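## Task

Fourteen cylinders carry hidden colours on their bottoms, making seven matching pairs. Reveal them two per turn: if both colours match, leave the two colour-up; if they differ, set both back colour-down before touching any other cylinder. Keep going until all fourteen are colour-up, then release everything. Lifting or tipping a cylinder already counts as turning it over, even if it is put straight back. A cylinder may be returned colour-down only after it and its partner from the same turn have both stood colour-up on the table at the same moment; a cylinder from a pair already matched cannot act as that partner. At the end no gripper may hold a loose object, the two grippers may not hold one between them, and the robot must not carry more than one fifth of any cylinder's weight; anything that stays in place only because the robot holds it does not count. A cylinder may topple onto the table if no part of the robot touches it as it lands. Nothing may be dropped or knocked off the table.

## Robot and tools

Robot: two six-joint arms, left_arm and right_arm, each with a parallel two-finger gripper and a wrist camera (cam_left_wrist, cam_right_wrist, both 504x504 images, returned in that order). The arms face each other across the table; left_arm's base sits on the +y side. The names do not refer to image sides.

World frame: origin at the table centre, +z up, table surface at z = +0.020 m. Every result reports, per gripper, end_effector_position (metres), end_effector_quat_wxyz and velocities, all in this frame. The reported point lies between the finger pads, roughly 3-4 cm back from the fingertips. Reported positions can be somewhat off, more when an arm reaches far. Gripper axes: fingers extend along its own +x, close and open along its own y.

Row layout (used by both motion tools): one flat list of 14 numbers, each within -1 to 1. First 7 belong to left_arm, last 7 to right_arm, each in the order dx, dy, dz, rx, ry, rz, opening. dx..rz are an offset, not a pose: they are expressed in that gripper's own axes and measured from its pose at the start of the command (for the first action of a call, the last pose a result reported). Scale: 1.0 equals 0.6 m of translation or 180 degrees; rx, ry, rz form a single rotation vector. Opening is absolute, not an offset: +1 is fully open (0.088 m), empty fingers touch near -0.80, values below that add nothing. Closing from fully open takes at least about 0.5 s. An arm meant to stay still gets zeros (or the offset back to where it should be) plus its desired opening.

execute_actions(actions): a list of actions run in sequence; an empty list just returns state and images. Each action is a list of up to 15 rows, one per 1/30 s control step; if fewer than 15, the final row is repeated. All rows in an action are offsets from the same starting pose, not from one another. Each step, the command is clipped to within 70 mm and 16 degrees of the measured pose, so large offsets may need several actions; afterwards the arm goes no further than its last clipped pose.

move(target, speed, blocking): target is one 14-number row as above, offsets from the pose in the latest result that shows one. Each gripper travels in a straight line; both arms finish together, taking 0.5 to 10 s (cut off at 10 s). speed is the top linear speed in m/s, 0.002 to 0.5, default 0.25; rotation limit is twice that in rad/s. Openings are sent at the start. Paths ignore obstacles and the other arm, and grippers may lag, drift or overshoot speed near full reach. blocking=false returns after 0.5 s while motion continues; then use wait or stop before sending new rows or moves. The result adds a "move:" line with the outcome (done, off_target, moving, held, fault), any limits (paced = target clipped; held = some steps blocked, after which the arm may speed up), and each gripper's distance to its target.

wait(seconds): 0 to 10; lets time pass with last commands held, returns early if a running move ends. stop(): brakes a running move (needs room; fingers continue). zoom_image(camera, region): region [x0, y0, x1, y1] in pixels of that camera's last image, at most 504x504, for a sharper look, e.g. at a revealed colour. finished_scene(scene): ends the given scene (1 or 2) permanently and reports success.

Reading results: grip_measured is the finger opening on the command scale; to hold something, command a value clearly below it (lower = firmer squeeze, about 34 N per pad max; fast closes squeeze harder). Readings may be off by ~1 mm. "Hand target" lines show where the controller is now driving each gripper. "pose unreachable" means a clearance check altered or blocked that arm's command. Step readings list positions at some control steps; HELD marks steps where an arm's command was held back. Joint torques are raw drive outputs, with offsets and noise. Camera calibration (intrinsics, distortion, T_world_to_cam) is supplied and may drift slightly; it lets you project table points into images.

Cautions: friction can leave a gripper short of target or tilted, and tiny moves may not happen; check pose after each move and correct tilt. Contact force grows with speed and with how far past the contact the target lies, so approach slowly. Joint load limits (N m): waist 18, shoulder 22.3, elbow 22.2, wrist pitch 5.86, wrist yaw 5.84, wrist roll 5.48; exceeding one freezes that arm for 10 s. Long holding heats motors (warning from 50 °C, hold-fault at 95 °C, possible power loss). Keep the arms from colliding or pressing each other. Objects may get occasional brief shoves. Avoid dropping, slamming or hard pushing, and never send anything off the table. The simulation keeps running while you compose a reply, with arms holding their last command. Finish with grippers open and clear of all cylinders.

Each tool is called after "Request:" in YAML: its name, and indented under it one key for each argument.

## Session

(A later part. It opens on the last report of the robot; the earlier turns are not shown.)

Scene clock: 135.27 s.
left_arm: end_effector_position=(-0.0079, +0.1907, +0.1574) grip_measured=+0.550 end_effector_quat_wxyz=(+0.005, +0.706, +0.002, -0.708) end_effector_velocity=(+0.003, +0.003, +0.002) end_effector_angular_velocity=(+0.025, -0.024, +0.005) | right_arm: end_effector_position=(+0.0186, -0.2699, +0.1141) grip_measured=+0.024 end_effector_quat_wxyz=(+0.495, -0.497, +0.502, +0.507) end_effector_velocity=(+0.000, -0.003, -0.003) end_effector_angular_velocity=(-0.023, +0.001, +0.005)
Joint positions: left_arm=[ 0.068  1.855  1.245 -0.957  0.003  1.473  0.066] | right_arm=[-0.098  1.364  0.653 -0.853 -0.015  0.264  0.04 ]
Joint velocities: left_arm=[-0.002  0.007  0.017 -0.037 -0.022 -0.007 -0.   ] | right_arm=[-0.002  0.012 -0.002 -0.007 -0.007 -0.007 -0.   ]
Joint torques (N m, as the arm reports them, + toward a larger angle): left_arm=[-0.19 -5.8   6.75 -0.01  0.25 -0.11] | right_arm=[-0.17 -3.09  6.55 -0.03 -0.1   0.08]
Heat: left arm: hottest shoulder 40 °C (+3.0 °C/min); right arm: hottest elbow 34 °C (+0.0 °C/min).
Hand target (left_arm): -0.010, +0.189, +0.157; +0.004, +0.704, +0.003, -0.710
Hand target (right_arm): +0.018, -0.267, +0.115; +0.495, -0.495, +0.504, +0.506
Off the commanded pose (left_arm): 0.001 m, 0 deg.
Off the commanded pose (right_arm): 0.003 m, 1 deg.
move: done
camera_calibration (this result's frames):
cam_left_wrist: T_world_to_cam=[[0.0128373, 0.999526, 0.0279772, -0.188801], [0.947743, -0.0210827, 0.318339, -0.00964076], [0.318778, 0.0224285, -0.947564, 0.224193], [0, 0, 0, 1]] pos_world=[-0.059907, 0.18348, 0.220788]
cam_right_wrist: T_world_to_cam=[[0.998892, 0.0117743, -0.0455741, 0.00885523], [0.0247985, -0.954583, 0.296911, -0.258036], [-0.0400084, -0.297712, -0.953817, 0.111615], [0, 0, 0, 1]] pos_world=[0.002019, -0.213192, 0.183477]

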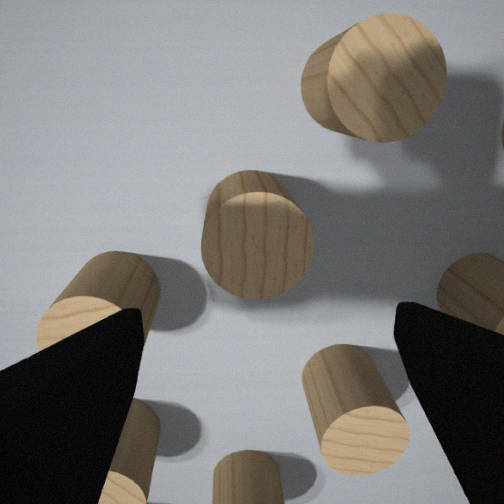

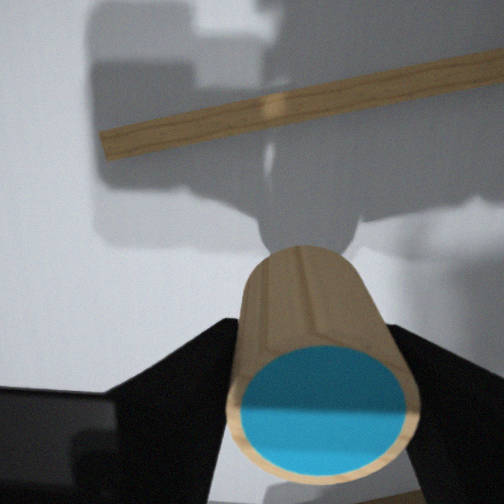

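Request:
move:
  target: [0.144,0,0.002,0,0,0,0.55, 0.075,0,0,0,0.004,0,-0.4]
  speed: 0.1

Request:
move:
  target: [0,0,0,0,0,0,-0.4, 0,0,0,0,0,0,0.5]

Request:
move:
  target: [-0.15,0,0,0,0,0,-0.4, -0.15,0,0,0,0,0,0.5]

Request:
move:
  target: [-0.18,0.25,-0.062,0,0,0.503,-0.4, -0.173,-0.013,0.267,0,-0.497,0,1]
  speed: 0.4

Scene clock: 139.97 s.
left_arm: end_effector_position=(-0.0082, +0.1889, +0.0746) grip_measured=+0.550 end_effector_quat_wxyz=(+0.007, +0.706, -0.001, -0.708) end_effector_velocity=(-0.001, +0.000, +0.001) end_effector_angular_velocity=(+0.002, -0.007, +0.000) | right_arm: end_effector_position=(+0.0177, -0.2665, +0.0747) grip_measured=+0.024 end_effector_quat_wxyz=(+0.495, -0.496, +0.502, +0.507) end_effector_velocity=(+0.001, -0.005, +0.001) end_effector_angular_velocity=(-0.019, +0.003, -0.010)
Joint positions: left_arm=[ 0.068  2.014  1.093 -0.637  0.003  1.473  0.066] | right_arm=[-0.098  1.486  0.567 -0.643 -0.015  0.264  0.04 ]
Joint velocities: left_arm=[-0.007 -0.002  0.002 -0.007 -0.007 -0.007 -0.   ] | right_arm=[-0.002 -0.007 -0.002 -0.022 -0.007  0.007  0.   ]
Joint torques (N m, as the arm reports them, + toward a larger angle): left_arm=[-0.34 -6.02  4.35  0.49  0.04 -0.09] | right_arm=[ 0.17 -2.87  2.89  1.33 -0.08  0.01]
Heat: left arm: hottest shoulder 40 °C (+2.0 °C/min); right arm: hottest elbow 34 °C (+0.0 °C/min).
Hand target (left_arm): -0.009, +0.191, +0.071; +0.004, +0.706, +0.002, -0.708
Hand target (right_arm): +0.018, -0.270, +0.069; +0.492, -0.500, +0.505, +0.503
Off the commanded pose (left_arm): 0.004 m, 0 deg.
Off the commanded pose (right_arm): 0.006 m, 1 deg.
move: done
camera_calibration (this result's frames):
cam_left_wrist: T_world_to_cam=[[0.013235, 0.999705, 0.020372, -0.184193], [0.947951, -0.019027, 0.317848, 0.0166033], [0.318141, 0.0151049, -0.947923, 0.147257], [0, 0, 0, 1]] pos_world=[-0.0601499, 0.18223, 0.138063]
cam_right_wrist: T_world_to_cam=[[0.99887, 0.011425, -0.0461389, 0.00795096], [0.0246071, -0.954778, 0.296299, -0.243129], [-0.0406672, -0.297099, -0.95398, 0.0751559], [0, 0, 0, 1]] pos_world=[0.00109709, -0.209896, 0.144103]

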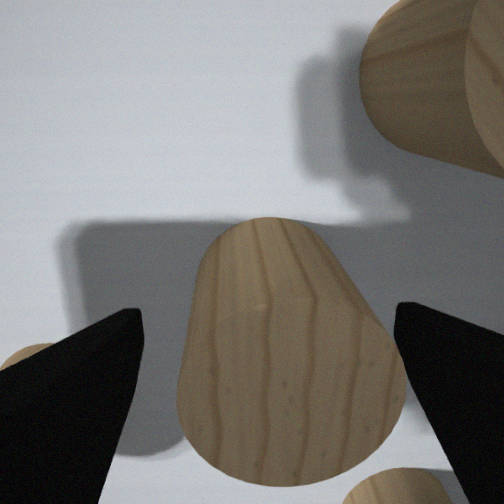

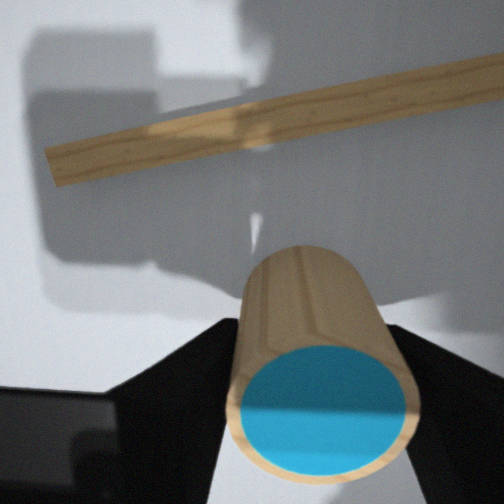

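Scene clock: 140.63 s.
left_arm: end_effector_position=(-0.0082, +0.1891, +0.0746) grip_measured=+0.035 end_effector_quat_wxyz=(+0.007, +0.706, -0.001, -0.708) end_effector_velocity=(+0.003, +0.002, +0.000) end_effector_angular_velocity=(+0.005, -0.022, +0.005) | right_arm: end_effector_position=(+0.0175, -0.2661, +0.0747) grip_measured=+0.498 end_effector_quat_wxyz=(+0.495, -0.496, +0.501, +0.508) end_effector_velocity=(-0.000, +0.002, +0.001) end_effector_angular_velocity=(+0.010, +0.010, -0.015)
Joint positions: left_arm=[ 0.068  2.014  1.093 -0.638  0.003  1.473  0.041] | right_arm=[-0.098  1.486  0.567 -0.641 -0.016  0.264  0.063]
Joint velocities: left_arm=[-0.002 -0.002 -0.002 -0.007 -0.022 -0.007 -0.   ] | right_arm=[-0.007 -0.007 -0.002  0.007 -0.007  0.007  0.001]
Joint torques (N m, as the arm reports them, + toward a larger angle): left_arm=[-0.01 -6.78  4.83  0.27  0.05 -0.01] | right_arm=[ 0.04 -4.41  4.43 -0.03  0.   -0.02]
Heat: left arm: hottest shoulder 40 °C (+2.0 °C/min); right arm: hottest elbow 34 °C (+0.0 °C/min).
Hand target (left_arm): -0.008, +0.189, +0.075; +0.007, +0.706, -0.001, -0.708
Hand target (right_arm): +0.018, -0.267, +0.075; +0.495, -0.496, +0.502, +0.507
Off the commanded pose (left_arm): 0.000 m, 0 deg.
Off the commanded pose (right_arm): 0.001 m, 0 deg.
move: done
camera_calibration (this result's frames):
cam_left_wrist: T_world_to_cam=[[0.0132336, 0.999689, 0.0211325, -0.184412], [0.947929, -0.0192685, 0.317898, 0.0166348], [0.318206, 0.0158252, -0.94789, 0.14711], [0, 0, 0, 1]] pos_world=[-0.0601394, 0.182348, 0.138053]
cam_right_wrist: T_world_to_cam=[[0.998824, 0.0115267, -0.0470924, 0.00823338], [0.0248995, -0.955399, 0.294265, -0.242699], [-0.0416001, -0.295091, -0.954563, 0.075886], [0, 0, 0, 1]] pos_world=[0.000976263, -0.209576, 0.144244]

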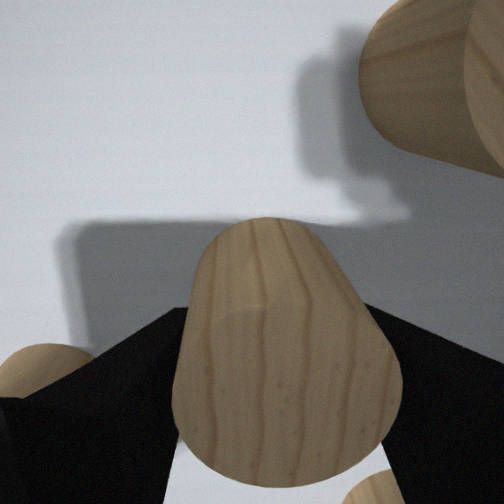

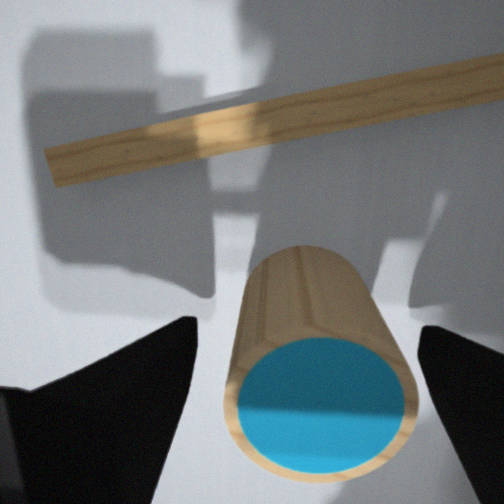

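Scene clock: 141.57 s.
left_arm: end_effector_position=(-0.0079, +0.1929, +0.1583) grip_measured=+0.035 end_effector_quat_wxyz=(+0.000, +0.706, +0.006, -0.708) end_effector_velocity=(+0.000, +0.001, -0.000) end_effector_angular_velocity=(+0.007, -0.008, +0.005) | right_arm: end_effector_position=(+0.0193, -0.2691, +0.1603) grip_measured=+0.500 end_effector_quat_wxyz=(+0.494, -0.499, +0.505, +0.502) end_effector_velocity=(-0.002, -0.005, +0.002) end_effector_angular_velocity=(-0.017, +0.018, +0.005)
Joint positions: left_arm=[ 0.068  1.854  1.249 -0.972  0.003  1.473  0.041] | right_arm=[-0.103  1.303  0.805 -1.078 -0.016  0.263  0.063]
Joint velocities: left_arm=[-0.002  0.002  0.002 -0.007 -0.007 -0.007 -0.   ] | right_arm=[-0.002 -0.007  0.002 -0.022 -0.022 -0.007 -0.   ]
Joint torques (N m, as the arm reports them, + toward a larger angle): left_arm=[-0.07 -7.55  6.79 -0.03  0.05 -0.02] | right_arm=[-0.18 -4.74  6.74 -0.04  0.   -0.18]
Heat: left arm: hottest shoulder 40 °C (+2.0 °C/min); right arm: hottest elbow 34 °C (+0.0 °C/min).
Hand target (left_arm): -0.008, +0.190, +0.164; +0.007, +0.706, -0.001, -0.708
Hand target (right_arm): +0.019, -0.266, +0.165; +0.495, -0.496, +0.501, +0.507
Off the commanded pose (left_arm): 0.007 m, 1 deg.
Off the commanded pose (right_arm): 0.005 m, 1 deg.
move: done
camera_calibration (this result's frames):
cam_left_wrist: T_world_to_cam=[[0.0131842, 0.999137, 0.0393818, -0.192805], [0.947409, -0.0250769, 0.319041, -0.00930352], [0.319753, 0.0331043, -0.946922, 0.222845], [0, 0, 0, 1]] pos_world=[-0.0598993, 0.185028, 0.221579]
cam_right_wrist: T_world_to_cam=[[0.99905, 0.00702068, -0.0430021, 0.0085989], [0.0199851, -0.950829, 0.309069, -0.271877], [-0.0387178, -0.309635, -0.950067, 0.152103], [0, 0, 0, 1]] pos_world=[0.00273186, -0.211473, 0.228907]

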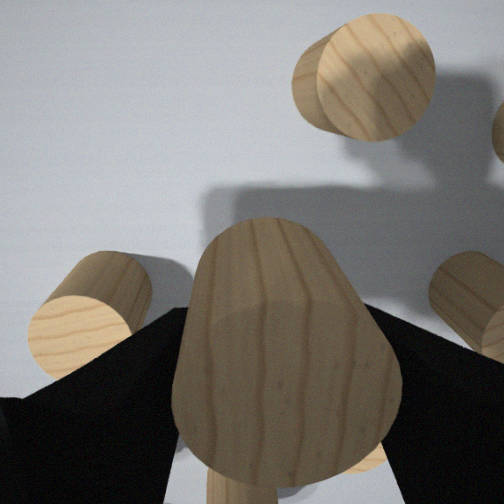

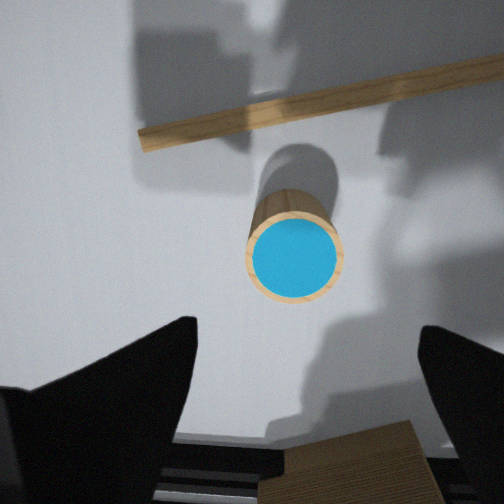

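Scene clock: 144.20 s.
left_arm: end_effector_position=(+0.0295, +0.0457, +0.2635) grip_measured=+0.034 end_effector_quat_wxyz=(+0.499, +0.504, -0.497, -0.500) end_effector_velocity=(-0.002, -0.000, -0.008) end_effector_angular_velocity=(+0.022, +0.008, -0.010) | right_arm: end_effector_position=(+0.0260, -0.1069, +0.2707) grip_measured=+1.000 end_effector_quat_wxyz=(+0.703, +0.012, +0.012, +0.711) end_effector_velocity=(+0.002, -0.001, -0.004) end_effector_angular_velocity=(-0.007, -0.024, -0.010)
Joint positions: left_arm=[0.179 1.882 0.732 1.143 0.017 1.573 0.041] | right_arm=[-0.146  1.303  0.312  0.992  0.213  0.033  0.088]
Joint velocities: left_arm=[-0.002  0.012 -0.002 -0.007  0.007 -0.007  0.   ] | right_arm=[-0.002  0.007 -0.007  0.007  0.007 -0.022  0.   ]
Joint torques (N m, as the arm reports them, + toward a larger angle): left_arm=[ 0.2  -6.    6.61  2.13  0.18  0.01] | right_arm=[-0.2  -3.34  4.1   1.94 -0.13 -0.16]
Heat: left arm: hottest shoulder 40 °C (+2.0 °C/min); right arm: hottest shoulder 33 °C (-1.0 °C/min).
Hand target (left_arm): +0.030, +0.043, +0.266; +0.500, +0.500, -0.501, -0.498
Hand target (right_arm): +0.027, -0.108, +0.263; +0.703, +0.001, +0.015, +0.711
Off the commanded pose (left_arm): 0.004 m, 1 deg.
Off the commanded pose (right_arm): 0.009 m, 2 deg.
move: off_target (right_arm)
camera_calibration (this result's frames):
cam_left_wrist: T_world_to_cam=[[0.0230499, 0.0403275, -0.998921, 0.266732], [0.945011, 0.325167, 0.0349333, -0.0230065], [0.326225, -0.944796, -0.0306149, 0.118428], [0, 0, 0, 1]] pos_world=[-0.023041, 0.108615, 0.270873]
cam_right_wrist: T_world_to_cam=[[0.998836, 0.0390338, -0.0283344, 0.00495045], [-0.0153264, -0.300148, -0.953769, 0.260465], [-0.0457338, 0.953094, -0.299201, 0.266417], [0, 0, 0, 1]] pos_world=[0.0112316, -0.175936, 0.328276]

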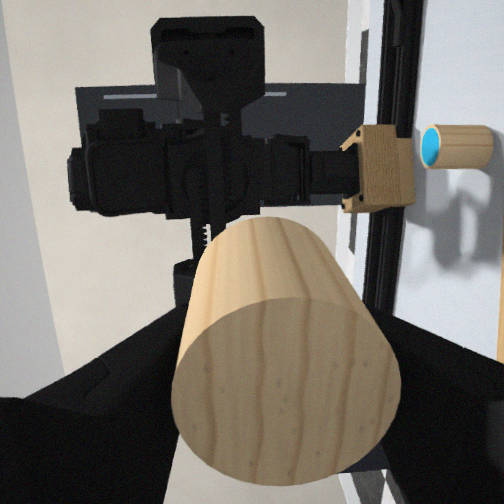

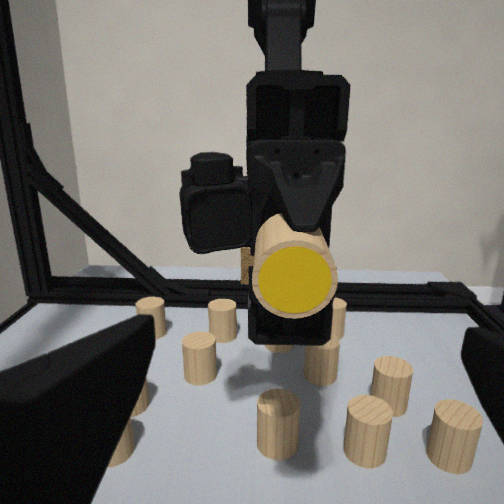

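Request:
move:
  target: [0,0,0,0,0,0,-0.4, 0.184,-0.003,-0.02,0,0,0,1]
  speed: 0.15

Request:
move:
  target: [0,0,0,0,0,0,-0.4, 0,0,0,0,0,0,-0.4]

Request:
move:
  target: [0,0,0,0,0,0,1, 0,0,0,0,0,0,-0.4]

Request:
move:
  target: [-0.09,0.02,0,0,0,0.004,1, -0.135,0,0,0,0,0,-0.4]

Request:
move:
  target: [0,0,0,0,0,0,1, -0.077,0.043,-0.242,0,0.503,0,-0.4]
  speed: 0.4

Scene clock: 148.90 s.
left_arm: end_effector_position=(+0.0295, +0.0455, +0.2633) grip_measured=+0.033 end_effector_quat_wxyz=(+0.499, +0.504, -0.497, -0.500) end_effector_velocity=(-0.000, -0.000, +0.003) end_effector_angular_velocity=(-0.003, +0.022, +0.005) | right_arm: end_effector_position=(+0.0261, +0.0001, +0.2607) grip_measured=+1.000 end_effector_quat_wxyz=(+0.704, +0.014, +0.010, +0.710) end_effector_velocity=(+0.002, +0.002, -0.002) end_effector_angular_velocity=(-0.007, +0.006, -0.010)
Joint positions: left_arm=[0.179 1.883 0.732 1.143 0.017 1.573 0.041] | right_arm=[-0.222  1.766  0.687  1.084  0.137  0.033  0.088]
Joint velocities: left_arm=[-0.002 -0.007  0.002 -0.007 -0.007 -0.022 -0.   ] | right_arm=[-0.002  0.007  0.007 -0.007  0.007  0.007  0.   ]
Joint torques (N m, as the arm reports them, + toward a larger angle): left_arm=[-0.1  -6.72  5.31  1.71  0.   -0.06] | right_arm=[-0.16 -6.01  6.68  1.61 -0.11 -0.01]
Heat: left arm: hottest shoulder 40 °C (+1.0 °C/min); right arm: hottest shoulder 33 °C (+0.0 °C/min).
Hand target (left_arm): +0.029, +0.046, +0.264; +0.499, +0.503, -0.497, -0.500
Hand target (right_arm): +0.026, +0.003, +0.259; +0.704, +0.012, +0.012, +0.710
Off the commanded pose (left_arm): 0.000 m, 0 deg.
Off the commanded pose (right_arm): 0.004 m, 0 deg.
move: done
camera_calibration (this result's frames):
cam_left_wrist: T_world_to_cam=[[0.0230499, 0.0403275, -0.998921, 0.266527], [0.945011, 0.325167, 0.0349333, -0.0229579], [0.326225, -0.944796, -0.0306149, 0.118293], [0, 0, 0, 1]] pos_world=[-0.023038, 0.108479, 0.270662]
cam_right_wrist: T_world_to_cam=[[0.998857, 0.0384102, -0.0284561, 0.000465207], [-0.0158521, -0.295445, -0.955228, 0.283412], [-0.0450977, 0.954587, -0.294498, 0.160279], [0, 0, 0, 1]] pos_world=[0.0112562, -0.0692856, 0.317938]

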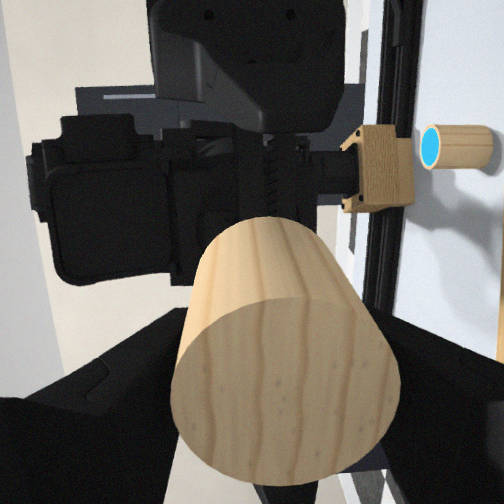

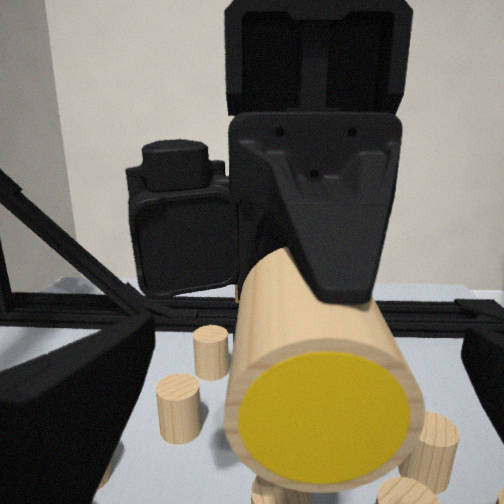

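Scene clock: 149.40 s.
left_arm: end_effector_position=(+0.0297, +0.0455, +0.2633) grip_measured=+0.033 end_effector_quat_wxyz=(+0.499, +0.504, -0.497, -0.500) end_effector_velocity=(-0.000, +0.001, -0.005) end_effector_angular_velocity=(+0.022, +0.008, +0.005) | right_arm: end_effector_position=(+0.0258, +0.0001, +0.2607) grip_measured=+0.025 end_effector_quat_wxyz=(+0.703, +0.014, +0.010, +0.711) end_effector_velocity=(-0.002, -0.000, -0.004) end_effector_angular_velocity=(-0.012, -0.024, +0.019)
Joint positions: left_arm=[0.179 1.883 0.732 1.143 0.017 1.573 0.041] | right_arm=[-0.222  1.766  0.687  1.084  0.136  0.033  0.04 ]
Joint velocities: left_arm=[-0.002 -0.002 -0.002 -0.022 -0.007 -0.007 -0.   ] | right_arm=[-0.002  0.002 -0.002 -0.007 -0.022 -0.022 -0.   ]
Joint torques (N m, as the arm reports them, + toward a larger angle): left_arm=[ 0.03 -6.58  5.47  1.74  0.03 -0.06] | right_arm=[ 0.04 -7.49  5.35  1.84  0.04 -0.01]
Heat: left arm: hottest shoulder 40 °C (+1.0 °C/min); right arm: hottest shoulder 33 °C (+0.0 °C/min).
Hand target (left_arm): +0.030, +0.046, +0.263; +0.499, +0.504, -0.497, -0.500
Hand target (right_arm): +0.026, +0.000, +0.261; +0.704, +0.014, +0.010, +0.710
Off the commanded pose (left_arm): 0.000 m, 0 deg.
Off the commanded pose (right_arm): 0.000 m, 0 deg.
move: done
camera_calibration (this result's frames):
cam_left_wrist: T_world_to_cam=[[0.0230222, 0.0403452, -0.998921, 0.266521], [0.944763, 0.325888, 0.0349362, -0.0232102], [0.326946, -0.944547, -0.0306139, 0.118185], [0, 0, 0, 1]] pos_world=[-0.0228479, 0.108442, 0.270662]
cam_right_wrist: T_world_to_cam=[[0.998812, 0.0395533, -0.028452, 0.000753839], [-0.0155101, -0.295462, -0.955229, 0.283393], [-0.0461889, 0.954535, -0.294498, 0.160312], [0, 0, 0, 1]] pos_world=[0.0110472, -0.0693213, 0.317938]

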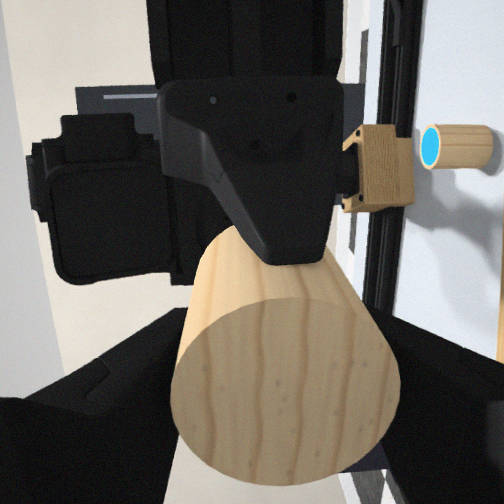

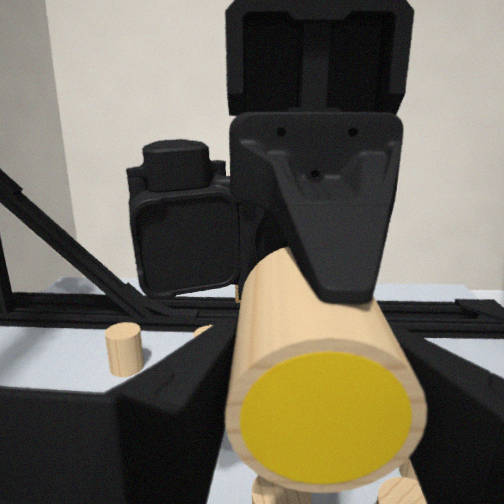

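Scene clock: 150.10 s.
left_arm: end_effector_position=(+0.0297, +0.0455, +0.2633) grip_measured=+1.000 end_effector_quat_wxyz=(+0.499, +0.504, -0.497, -0.500) end_effector_velocity=(-0.000, -0.000, +0.004) end_effector_angular_velocity=(-0.012, -0.008, +0.005) | right_arm: end_effector_position=(+0.0258, +0.0001, +0.2607) grip_measured=+0.025 end_effector_quat_wxyz=(+0.703, +0.014, +0.010, +0.711) end_effector_velocity=(+0.000, -0.001, -0.005) end_effector_angular_velocity=(-0.017, -0.010, +0.005)
Joint positions: left_arm=[0.179 1.883 0.732 1.143 0.017 1.573 0.088] | right_arm=[-0.222  1.766  0.687  1.084  0.136  0.033  0.04 ]
Joint velocities: left_arm=[-0.002 -0.002  0.002  0.007 -0.007  0.007  0.   ] | right_arm=[-0.002  0.002 -0.007 -0.007 -0.007 -0.007 -0.   ]
Joint torques (N m, as the arm reports them, + toward a larger angle): left_arm=[-0.04 -6.59  5.48  1.72  0.02 -0.04] | right_arm=[ 0.07 -7.52  5.42  1.85  0.01 -0.01]
Heat: left arm: hottest shoulder 40 °C (+1.0 °C/min); right arm: hottest shoulder 33 °C (+0.0 °C/min).
Hand target (left_arm): +0.030, +0.046, +0.263; +0.499, +0.504, -0.497, -0.500
Hand target (right_arm): +0.026, +0.000, +0.261; +0.703, +0.014, +0.010, +0.711
Off the commanded pose (left_arm): 0.000 m, 0 deg.
Off the commanded pose (right_arm): 0.000 m, 0 deg.
move: done
camera_calibration (this result's frames):
cam_left_wrist: T_world_to_cam=[[0.0230222, 0.0403452, -0.998921, 0.266521], [0.944763, 0.325888, 0.0349362, -0.0232102], [0.326946, -0.944547, -0.0306139, 0.118185], [0, 0, 0, 1]] pos_world=[-0.0228479, 0.108442, 0.270662]
cam_right_wrist: T_world_to_cam=[[0.998812, 0.0395533, -0.028452, 0.000753839], [-0.0155101, -0.295462, -0.955229, 0.283393], [-0.0461889, 0.954535, -0.294498, 0.160312], [0, 0, 0, 1]] pos_world=[0.0110472, -0.0693213, 0.317938]

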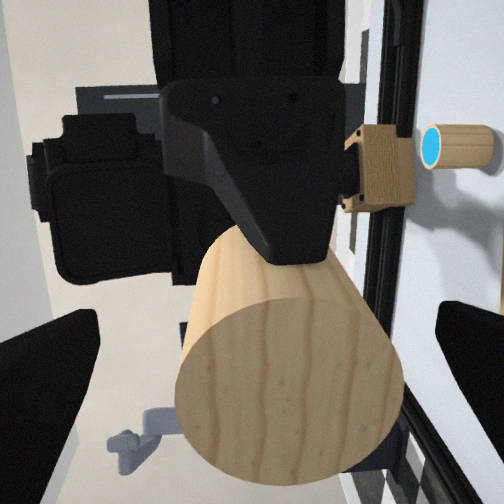

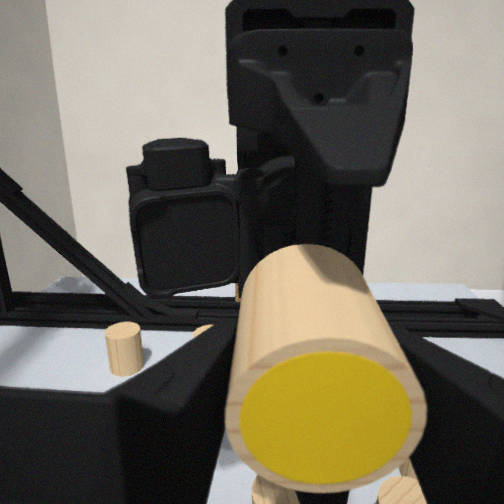

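Scene clock: 151.03 s.
left_arm: end_effector_position=(+0.0286, +0.0974, +0.2735) grip_measured=+1.000 end_effector_quat_wxyz=(+0.501, +0.502, -0.499, -0.498) end_effector_velocity=(+0.002, +0.001, +0.000) end_effector_angular_velocity=(+0.002, +0.007, +0.010) | right_arm: end_effector_position=(+0.0268, -0.0777, +0.2613) grip_measured=+0.025 end_effector_quat_wxyz=(+0.703, +0.015, +0.010, +0.711) end_effector_velocity=(-0.002, -0.003, +0.005) end_effector_angular_velocity=(+0.017, -0.004, +0.019)
Joint positions: left_arm=[0.179 1.693 0.528 1.165 0.017 1.573 0.088] | right_arm=[-0.177  1.491  0.387  1.111  0.18   0.033  0.04 ]
Joint velocities: left_arm=[ 0.002 -0.007 -0.002 -0.007 -0.007 -0.007  0.   ] | right_arm=[-0.002 -0.017 -0.007  0.007 -0.022 -0.007  0.001]
Joint torques (N m, as the arm reports them, + toward a larger angle): left_arm=[ 0.17 -6.44  4.75  1.76  0.09 -0.03] | right_arm=[ 0.33 -6.3   3.8   1.79  0.1   0.  ]
Heat: left arm: hottest shoulder 40 °C (+1.0 °C/min); right arm: hottest shoulder 33 °C (+0.0 °C/min).
Hand target (left_arm): +0.029, +0.099, +0.276; +0.502, +0.501, -0.500, -0.497
Hand target (right_arm): +0.027, -0.081, +0.260; +0.703, +0.014, +0.010, +0.711
Off the commanded pose (left_arm): 0.003 m, 0 deg.
Off the commanded pose (right_arm): 0.003 m, 0 deg.
move: done
camera_calibration (this result's frames):
cam_left_wrist: T_world_to_cam=[[0.023182, 0.0331057, -0.999183, 0.275466], [0.944757, 0.326133, 0.032725, -0.0387889], [0.32695, -0.944744, -0.0237164, 0.165937], [0, 0, 0, 1]] pos_world=[-0.0239931, 0.160299, 0.280446]
cam_right_wrist: T_world_to_cam=[[0.998778, 0.0399986, -0.0290308, 0.00302798], [-0.0160353, -0.293359, -0.955868, 0.261274], [-0.0467498, 0.955165, -0.292359, 0.234259], [0, 0, 0, 1]] pos_world=[0.0121169, -0.14723, 0.318319]

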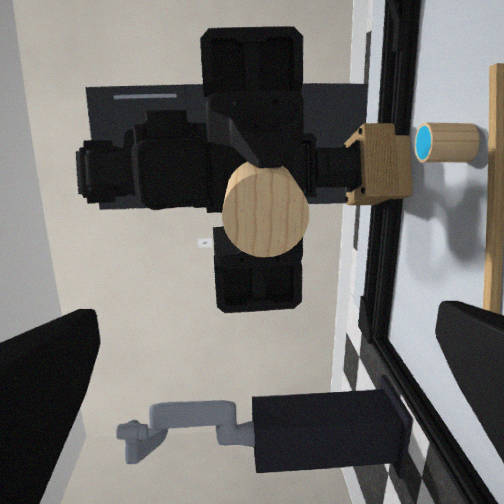

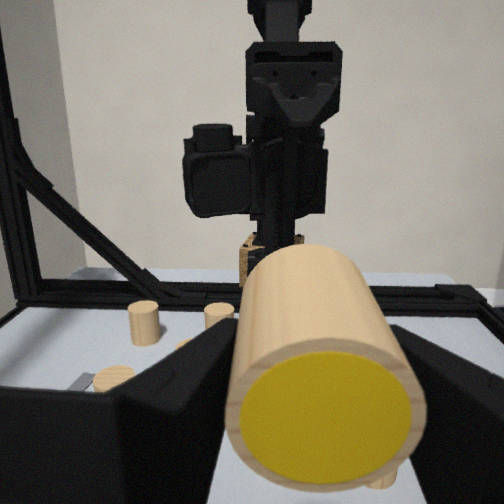

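Scene clock: 153.50 s.
left_arm: end_effector_position=(+0.0286, +0.0974, +0.2735) grip_measured=+1.000 end_effector_quat_wxyz=(+0.501, +0.502, -0.499, -0.498) end_effector_velocity=(+0.000, +0.001, -0.002) end_effector_angular_velocity=(+0.007, -0.007, +0.005) | right_arm: end_effector_position=(-0.0023, -0.1251, +0.1177) grip_measured=+0.025 end_effector_quat_wxyz=(+0.494, -0.495, +0.503, +0.509) end_effector_velocity=(-0.004, -0.001, +0.004) end_effector_angular_velocity=(-0.021, +0.018, +0.010)
Joint positions: left_arm=[0.179 1.693 0.528 1.165 0.017 1.573 0.088] | right_arm=[-0.156  1.899  1.241 -0.903 -0.022  0.205  0.04 ]
Joint velocities: left_arm=[-0.002 -0.002 -0.002 -0.007 -0.007  0.007  0.   ] | right_arm=[ 0.002  0.007  0.027 -0.037 -0.022 -0.007 -0.   ]
Joint torques (N m, as the arm reports them, + toward a larger angle): left_arm=[-0.05 -5.17  5.36  1.75  0.   -0.04] | right_arm=[-0.26 -6.97  6.52 -0.09 -0.09  0.  ]
Heat: left arm: hottest shoulder 40 °C (+0.0 °C/min); right arm: hottest elbow 34 °C (+1.0 °C/min).
Hand target (left_arm): +0.029, +0.097, +0.274; +0.501, +0.502, -0.499, -0.498
Hand target (right_arm): -0.002, -0.123, +0.116; +0.492, -0.495, +0.506, +0.507
Off the commanded pose (left_arm): 0.000 m, 0 deg.
Off the commanded pose (right_arm): 0.002 m, 1 deg.
move: done
camera_calibration (this result's frames):
cam_left_wrist: T_world_to_cam=[[0.023182, 0.0331057, -0.999183, 0.275466], [0.944757, 0.326133, 0.032725, -0.0387889], [0.32695, -0.944744, -0.0237164, 0.165937], [0, 0, 0, 1]] pos_world=[-0.0239931, 0.160299, 0.280446]
cam_right_wrist: T_world_to_cam=[[0.998559, 0.0126702, -0.0521497, 0.0291127], [0.0275246, -0.955104, 0.294989, -0.120225], [-0.0460708, -0.295999, -0.954076, 0.157501], [0, 0, 0, 1]] pos_world=[-0.0185054, -0.0685762, 0.187251]

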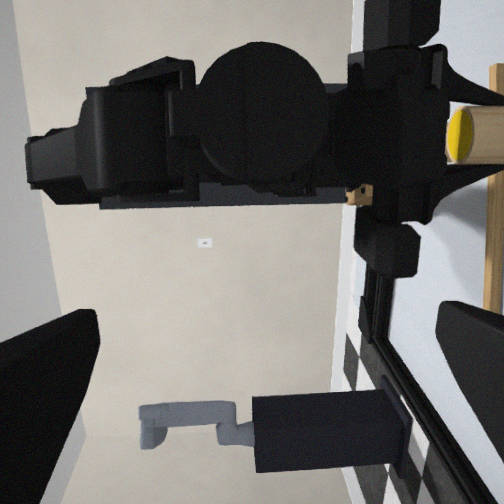

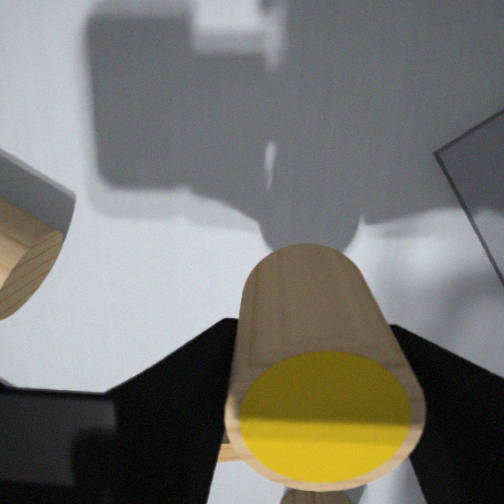

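Request:
move:
  target: [0,0,0,0,0,0,1, 0.083,0,0,0,0.004,-0.008,-0.4]
  speed: 0.07

Request:
move:
  target: [0,0,0,0,0,0,1, 0,0,0,0,0,0,0.5]

Request:
wait:
  seconds: 2

Request:
move:
  target: [0,0,0,0,0,0,1, 0,0,0,0,0,0,-0.4]

Request:
move:
  target: [0,0,0,0,0,0,1, -0.15,0,0,0,0,0,-0.4]

Request:
move:
  target: [0,0,0,0,0,0,1, -0.175,-0.05,0.12,0,-0.497,0,-0.4]
  speed: 0.4

Scene clock: 159.63 s.
left_arm: end_effector_position=(+0.0286, +0.0974, +0.2734) grip_measured=+1.000 end_effector_quat_wxyz=(+0.501, +0.502, -0.499, -0.498) end_effector_velocity=(-0.002, +0.002, -0.001) end_effector_angular_velocity=(+0.007, +0.022, +0.000) | right_arm: end_effector_position=(-0.0038, -0.1210, +0.0774) grip_measured=+0.024 end_effector_quat_wxyz=(+0.499, -0.498, +0.496, +0.507) end_effector_velocity=(+0.000, -0.001, -0.002) end_effector_angular_velocity=(-0.004, +0.007, +0.005)
Joint positions: left_arm=[0.179 1.693 0.528 1.164 0.017 1.573 0.088] | right_arm=[-0.146  1.984  1.181 -0.756 -0.003  0.211  0.04 ]
Joint velocities: left_arm=[-0.007 -0.007 -0.007 -0.007 -0.007 -0.022  0.   ] | right_arm=[-0.002  0.002 -0.007  0.007 -0.007 -0.007  0.   ]
Joint torques (N m, as the arm reports them, + toward a larger angle): left_arm=[-0.11 -5.3   5.37  1.71 -0.02 -0.06] | right_arm=[ 0.23 -6.6   3.21  1.03  0.12  0.14]
Heat: left arm: hottest shoulder 39 °C (-1.0 °C/min); right arm: hottest shoulder 34 °C (+1.0 °C/min).
Hand target (left_arm): +0.029, +0.097, +0.273; +0.501, +0.502, -0.499, -0.498
Hand target (right_arm): -0.003, -0.125, +0.068; +0.497, -0.504, +0.499, +0.500
Off the commanded pose (left_arm): 0.000 m, 0 deg.
Off the commanded pose (right_arm): 0.010 m, 1 deg.
move: off_target (right_arm)
camera_calibration (this result's frames):
cam_left_wrist: T_world_to_cam=[[0.0231736, 0.0334868, -0.99917, 0.275343], [0.944757, 0.326121, 0.0328414, -0.0388168], [0.32695, -0.944735, -0.0240795, 0.166034], [0, 0, 0, 1]] pos_world=[-0.023993, 0.160297, 0.280387]
cam_right_wrist: T_world_to_cam=[[0.999253, 0.016572, -0.0349004, 0.027637], [0.0259618, -0.957006, 0.288905, -0.104154], [-0.0286122, -0.289595, -0.956722, 0.121273], [0, 0, 0, 1]] pos_world=[-0.0214425, -0.0650135, 0.147079]

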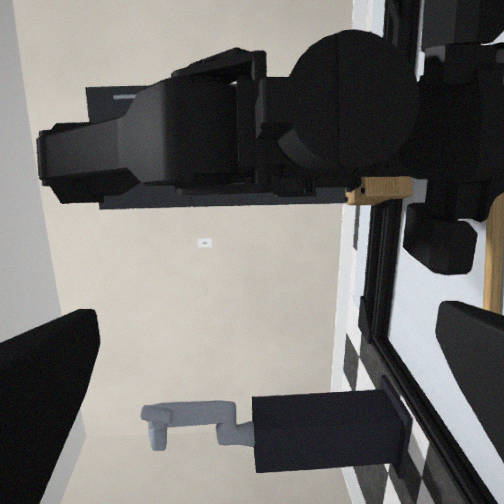

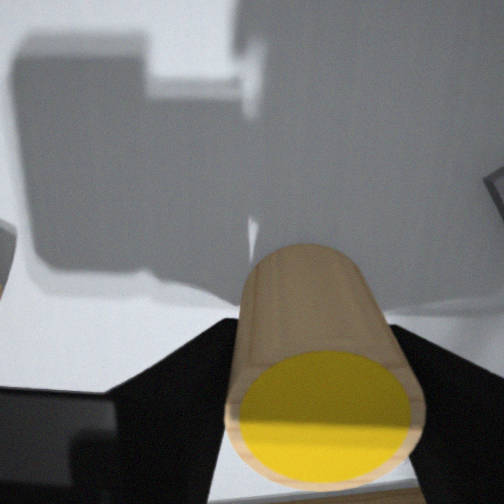

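Scene clock: 160.30 s.
left_arm: end_effector_position=(+0.0286, +0.0974, +0.2734) grip_measured=+1.000 end_effector_quat_wxyz=(+0.501, +0.502, -0.499, -0.498) end_effector_velocity=(+0.007, +0.000, -0.003) end_effector_angular_velocity=(+0.012, +0.008, +0.039) | right_arm: end_effector_position=(-0.0040, -0.1206, +0.0774) grip_measured=+0.498 end_effector_quat_wxyz=(+0.499, -0.498, +0.495, +0.508) end_effector_velocity=(+0.000, -0.002, +0.000) end_effector_angular_velocity=(-0.009, +0.005, +0.005)
Joint positions: left_arm=[0.179 1.693 0.528 1.164 0.017 1.573 0.088] | right_arm=[-0.146  1.984  1.181 -0.754 -0.004  0.211  0.063]
Joint velocities: left_arm=[ 0.002  0.002 -0.002 -0.007 -0.037 -0.007  0.   ] | right_arm=[-0.002 -0.002 -0.002 -0.007 -0.007 -0.007  0.001]
Joint torques (N m, as the arm reports them, + toward a larger angle): left_arm=[-0.07 -5.36  5.36  1.76  0.02 -0.02] | right_arm=[ 0.05 -8.56  4.78 -0.01  0.   -0.02]
Heat: left arm: hottest shoulder 39 °C (-1.0 °C/min); right arm: hottest shoulder 34 °C (+1.0 °C/min).
Hand target (left_arm): +0.029, +0.097, +0.273; +0.501, +0.502, -0.499, -0.498
Hand target (right_arm): -0.004, -0.121, +0.077; +0.499, -0.498, +0.496, +0.507
Off the commanded pose (left_arm): 0.000 m, 0 deg.
Off the commanded pose (right_arm): 0.000 m, 0 deg.
move: done
camera_calibration (this result's frames):
cam_left_wrist: T_world_to_cam=[[0.0231736, 0.0334868, -0.99917, 0.275343], [0.944757, 0.326121, 0.0328414, -0.0388168], [0.32695, -0.944735, -0.0240795, 0.166034], [0, 0, 0, 1]] pos_world=[-0.023993, 0.160297, 0.280387]
cam_right_wrist: T_world_to_cam=[[0.999225, 0.0166399, -0.0356635, 0.0278456], [0.0261953, -0.957517, 0.287184, -0.103703], [-0.0293697, -0.287895, -0.957211, 0.121628], [0, 0, 0, 1]] pos_world=[-0.0215353, -0.0647443, 0.147198]

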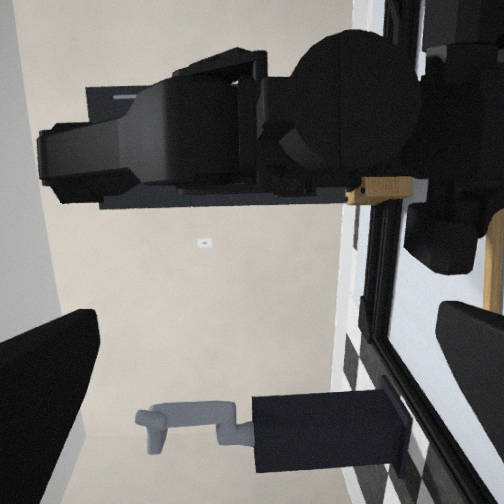

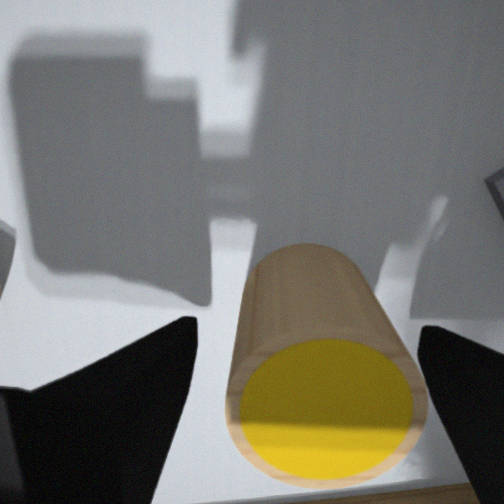

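Scene clock: 162.30 s.
left_arm: end_effector_position=(+0.0286, +0.0974, +0.2734) grip_measured=+1.000 end_effector_quat_wxyz=(+0.501, +0.502, -0.499, -0.498) end_effector_velocity=(-0.002, +0.002, -0.000) end_effector_angular_velocity=(-0.002, -0.007, -0.000) | right_arm: end_effector_position=(-0.0040, -0.1206, +0.0774) grip_measured=+0.500 end_effector_quat_wxyz=(+0.499, -0.498, +0.495, +0.508) end_effector_velocity=(-0.001, +0.003, +0.001) end_effector_angular_velocity=(+0.010, +0.010, +0.005)
Joint positions: left_arm=[0.179 1.693 0.528 1.164 0.017 1.573 0.088] | right_arm=[-0.146  1.984  1.181 -0.754 -0.004  0.211  0.063]
Joint velocities: left_arm=[-0.007 -0.002 -0.007  0.007 -0.007  0.007  0.   ] | right_arm=[-0.002 -0.002  0.002  0.007 -0.007 -0.007 -0.   ]
Joint torques (N m, as the arm reports them, + toward a larger angle): left_arm=[-0.09 -5.26  5.48  1.73 -0.02 -0.06] | right_arm=[ 0.04 -8.64  4.81 -0.01  0.01 -0.03]
Heat: left arm: hottest shoulder 39 °C (-1.0 °C/min); right arm: hottest shoulder 34 °C (+1.0 °C/min).
Hand target (left_arm): +0.029, +0.097, +0.273; +0.501, +0.502, -0.499, -0.498
Hand target (right_arm): -0.004, -0.121, +0.077; +0.499, -0.498, +0.496, +0.507
Off the commanded pose (left_arm): 0.000 m, 0 deg.
Off the commanded pose (right_arm): 0.000 m, 0 deg.
wait: 2.00 s; at rest by 0.17 s
camera_calibration (this result's frames):
cam_left_wrist: T_world_to_cam=[[0.0231736, 0.0334868, -0.99917, 0.275343], [0.944757, 0.326121, 0.0328414, -0.0388168], [0.32695, -0.944735, -0.0240795, 0.166034], [0, 0, 0, 1]] pos_world=[-0.023993, 0.160297, 0.280387]
cam_right_wrist: T_world_to_cam=[[0.999225, 0.0166399, -0.0356635, 0.0278456], [0.0261953, -0.957517, 0.287184, -0.103703], [-0.0293697, -0.287895, -0.957211, 0.121628], [0, 0, 0, 1]] pos_world=[-0.0215353, -0.0647443, 0.147198]

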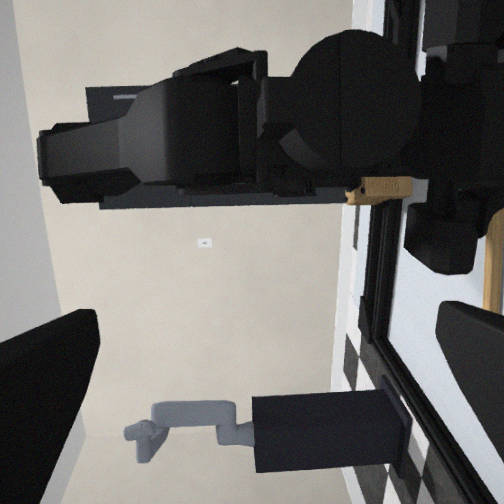

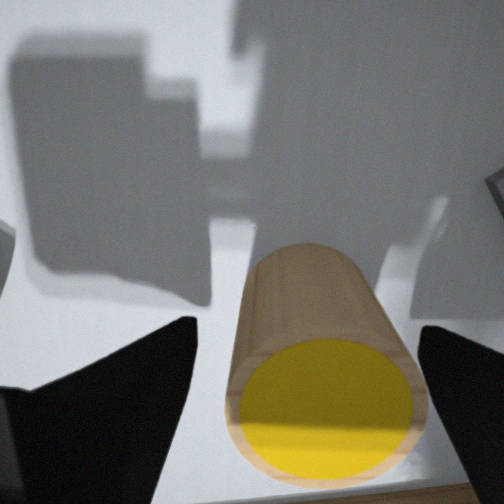

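Scene clock: 162.80 s.
left_arm: end_effector_position=(+0.0286, +0.0974, +0.2734) grip_measured=+1.000 end_effector_quat_wxyz=(+0.501, +0.502, -0.499, -0.498) end_effector_velocity=(-0.002, +0.001, -0.002) end_effector_angular_velocity=(+0.007, +0.007, +0.000) | right_arm: end_effector_position=(-0.0040, -0.1206, +0.0774) grip_measured=+0.024 end_effector_quat_wxyz=(+0.499, -0.498, +0.495, +0.508) end_effector_velocity=(-0.001, -0.004, -0.001) end_effector_angular_velocity=(-0.013, +0.004, +0.010)
Joint positions: left_arm=[0.179 1.693 0.528 1.164 0.017 1.573 0.088] | right_arm=[-0.146  1.984  1.181 -0.754 -0.004  0.211  0.04 ]
Joint velocities: left_arm=[-0.007 -0.002 -0.002 -0.007 -0.007 -0.007  0.   ] | right_arm=[ 0.002 -0.002 -0.007 -0.007 -0.007 -0.007  0.   ]
Joint torques (N m, as the arm reports them, + toward a larger angle): left_arm=[ 0.01 -5.26  5.3   1.74 -0.02 -0.04] | right_arm=[ 0.05 -8.64  4.84  0.13  0.01 -0.01]
Heat: left arm: hottest shoulder 39 °C (-1.0 °C/min); right arm: hottest shoulder 34 °C (+1.0 °C/min).
Hand target (left_arm): +0.029, +0.097, +0.273; +0.501, +0.502, -0.499, -0.498
Hand target (right_arm): -0.004, -0.121, +0.077; +0.499, -0.498, +0.495, +0.508
Off the commanded pose (left_arm): 0.000 m, 0 deg.
Off the commanded pose (right_arm): 0.000 m, 0 deg.
move: done
camera_calibration (this result's frames):
cam_left_wrist: T_world_to_cam=[[0.0231736, 0.0334868, -0.99917, 0.275343], [0.944757, 0.326121, 0.0328414, -0.0388168], [0.32695, -0.944735, -0.0240795, 0.166034], [0, 0, 0, 1]] pos_world=[-0.023993, 0.160297, 0.280387]
cam_right_wrist: T_world_to_cam=[[0.999225, 0.0166399, -0.0356635, 0.0278456], [0.0261953, -0.957517, 0.287184, -0.103703], [-0.0293697, -0.287895, -0.957211, 0.121628], [0, 0, 0, 1]] pos_world=[-0.0215353, -0.0647443, 0.147198]

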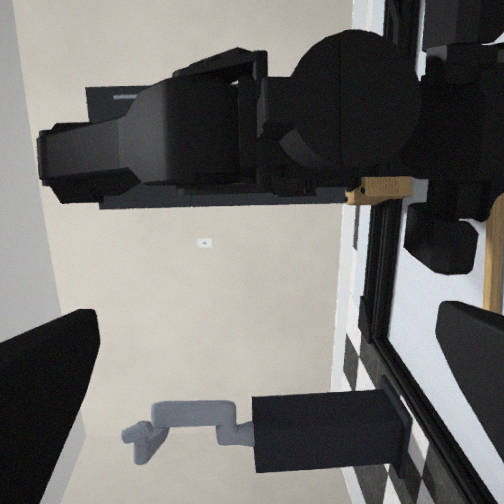

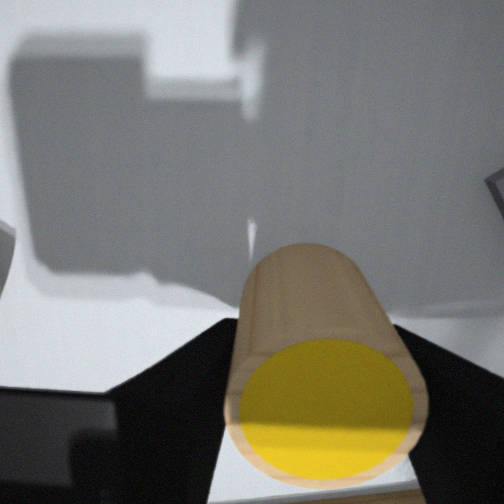

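Scene clock: 163.70 s.
left_arm: end_effector_position=(+0.0286, +0.0974, +0.2734) grip_measured=+1.000 end_effector_quat_wxyz=(+0.501, +0.502, -0.499, -0.498) end_effector_velocity=(+0.000, +0.001, +0.000) end_effector_angular_velocity=(+0.002, +0.007, +0.005) | right_arm: end_effector_position=(-0.0031, -0.1245, +0.1625) grip_measured=+0.025 end_effector_quat_wxyz=(+0.496, -0.502, +0.498, +0.504) end_effector_velocity=(+0.001, -0.004, +0.004) end_effector_angular_velocity=(-0.023, +0.002, -0.010)
Joint positions: left_arm=[0.179 1.693 0.528 1.164 0.017 1.573 0.088] | right_arm=[-0.146  1.854  1.369 -1.086 -0.004  0.211  0.04 ]
Joint velocities: left_arm=[-0.002 -0.007 -0.002 -0.007 -0.007 -0.007  0.   ] | right_arm=[-0.002 -0.002  0.012 -0.037 -0.007  0.007  0.   ]
Joint torques (N m, as the arm reports them, + toward a larger angle): left_arm=[-0.01 -5.29  5.46  1.77 -0.01 -0.07] | right_arm=[-0.06 -8.93  6.93 -0.06  0.01 -0.04]
Heat: left arm: hottest shoulder 39 °C (-1.0 °C/min); right arm: hottest shoulder 35 °C (+2.0 °C/min).
Hand target (left_arm): +0.029, +0.097, +0.273; +0.501, +0.502, -0.499, -0.498
Hand target (right_arm): -0.003, -0.122, +0.167; +0.499, -0.498, +0.495, +0.508
Off the commanded pose (left_arm): 0.000 m, 0 deg.
Off the commanded pose (right_arm): 0.006 m, 1 deg.
move: done
camera_calibration (this result's frames):
cam_left_wrist: T_world_to_cam=[[0.0231736, 0.0334868, -0.99917, 0.275343], [0.944757, 0.326121, 0.0328414, -0.0388168], [0.32695, -0.944735, -0.0240795, 0.166034], [0, 0, 0, 1]] pos_world=[-0.023993, 0.160297, 0.280387]
cam_right_wrist: T_world_to_cam=[[0.999335, 0.0161567, -0.0326972, 0.0295195], [0.0252544, -0.953361, 0.300775, -0.133581], [-0.0263127, -0.3014, -0.953135, 0.199609], [0, 0, 0, 1]] pos_world=[-0.0208741, -0.0676654, 0.231397]

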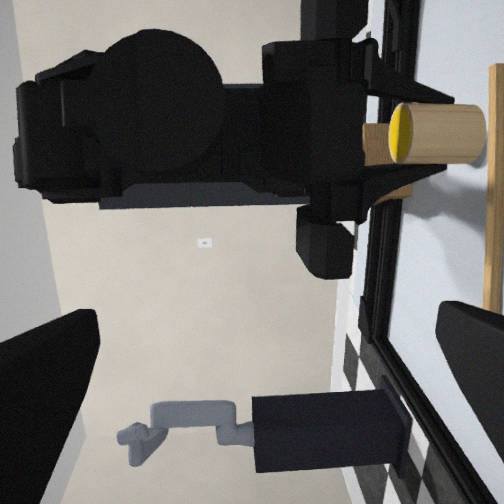

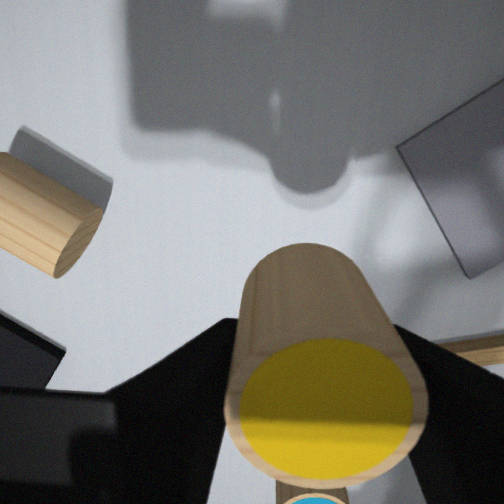

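Scene clock: 166.27 s.
left_arm: end_effector_position=(+0.0286, +0.0974, +0.2733) grip_measured=+1.000 end_effector_quat_wxyz=(+0.501, +0.502, -0.499, -0.499) end_effector_velocity=(+0.002, +0.001, -0.002) end_effector_angular_velocity=(+0.007, +0.022, +0.020) | right_arm: end_effector_position=(+0.0252, -0.0512, +0.2752) grip_measured=+0.025 end_effector_quat_wxyz=(+0.701, +0.010, +0.005, +0.713) end_effector_velocity=(-0.000, +0.000, -0.002) end_effector_angular_velocity=(-0.002, -0.022, +0.005)
Joint positions: left_arm=[0.179 1.693 0.527 1.164 0.017 1.573 0.088] | right_arm=[-0.195  1.535  0.51   1.032  0.155  0.02   0.04 ]
Joint velocities: left_arm=[-0.002 -0.002 -0.002 -0.007 -0.022 -0.022  0.   ] | right_arm=[-0.002  0.007 -0.002  0.007 -0.007 -0.022 -0.   ]
Joint torques (N m, as the arm reports them, + toward a larger angle): left_arm=[-0.04 -5.26  5.36  1.75  0.01 -0.05] | right_arm=[-0.24 -4.93  4.22  2.11 -0.09 -0.2 ]
Heat: left arm: hottest shoulder 39 °C (+0.0 °C/min); right arm: hottest shoulder 35 °C (+2.0 °C/min).
Hand target (left_arm): +0.029, +0.097, +0.273; +0.501, +0.502, -0.499, -0.499
Hand target (right_arm): +0.026, -0.052, +0.268; +0.701, +0.001, +0.008, +0.714
Off the commanded pose (left_arm): 0.000 m, 0 deg.
Off the commanded pose (right_arm): 0.008 m, 1 deg.
move: done
camera_calibration (this result's frames):
cam_left_wrist: T_world_to_cam=[[0.0231652, 0.0338679, -0.999158, 0.275159], [0.944758, 0.326108, 0.0329579, -0.0388663], [0.32695, -0.944726, -0.0244426, 0.166202], [0, 0, 0, 1]] pos_world=[-0.0239947, 0.160371, 0.280271]
cam_right_wrist: T_world_to_cam=[[0.998759, 0.047129, -0.0161195, 0.000814038], [-0.00153779, -0.294294, -0.955714, 0.281851], [-0.0497857, 0.954552, -0.293856, 0.213353], [0, 0, 0, 1]] pos_world=[0.0102423, -0.120748, 0.332077]

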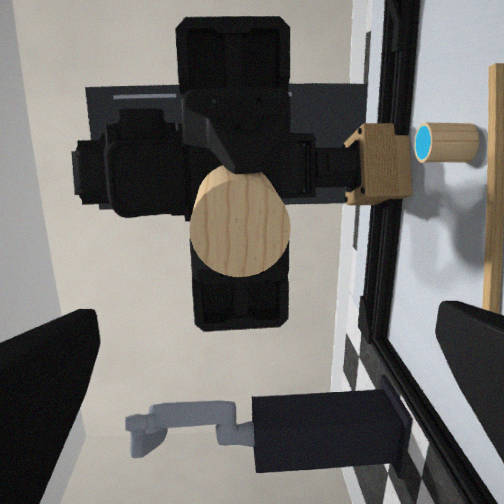

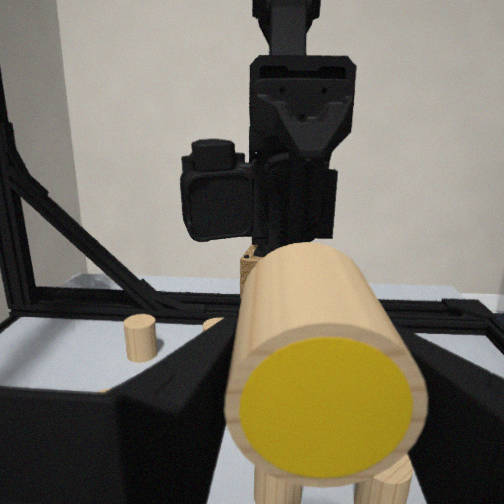

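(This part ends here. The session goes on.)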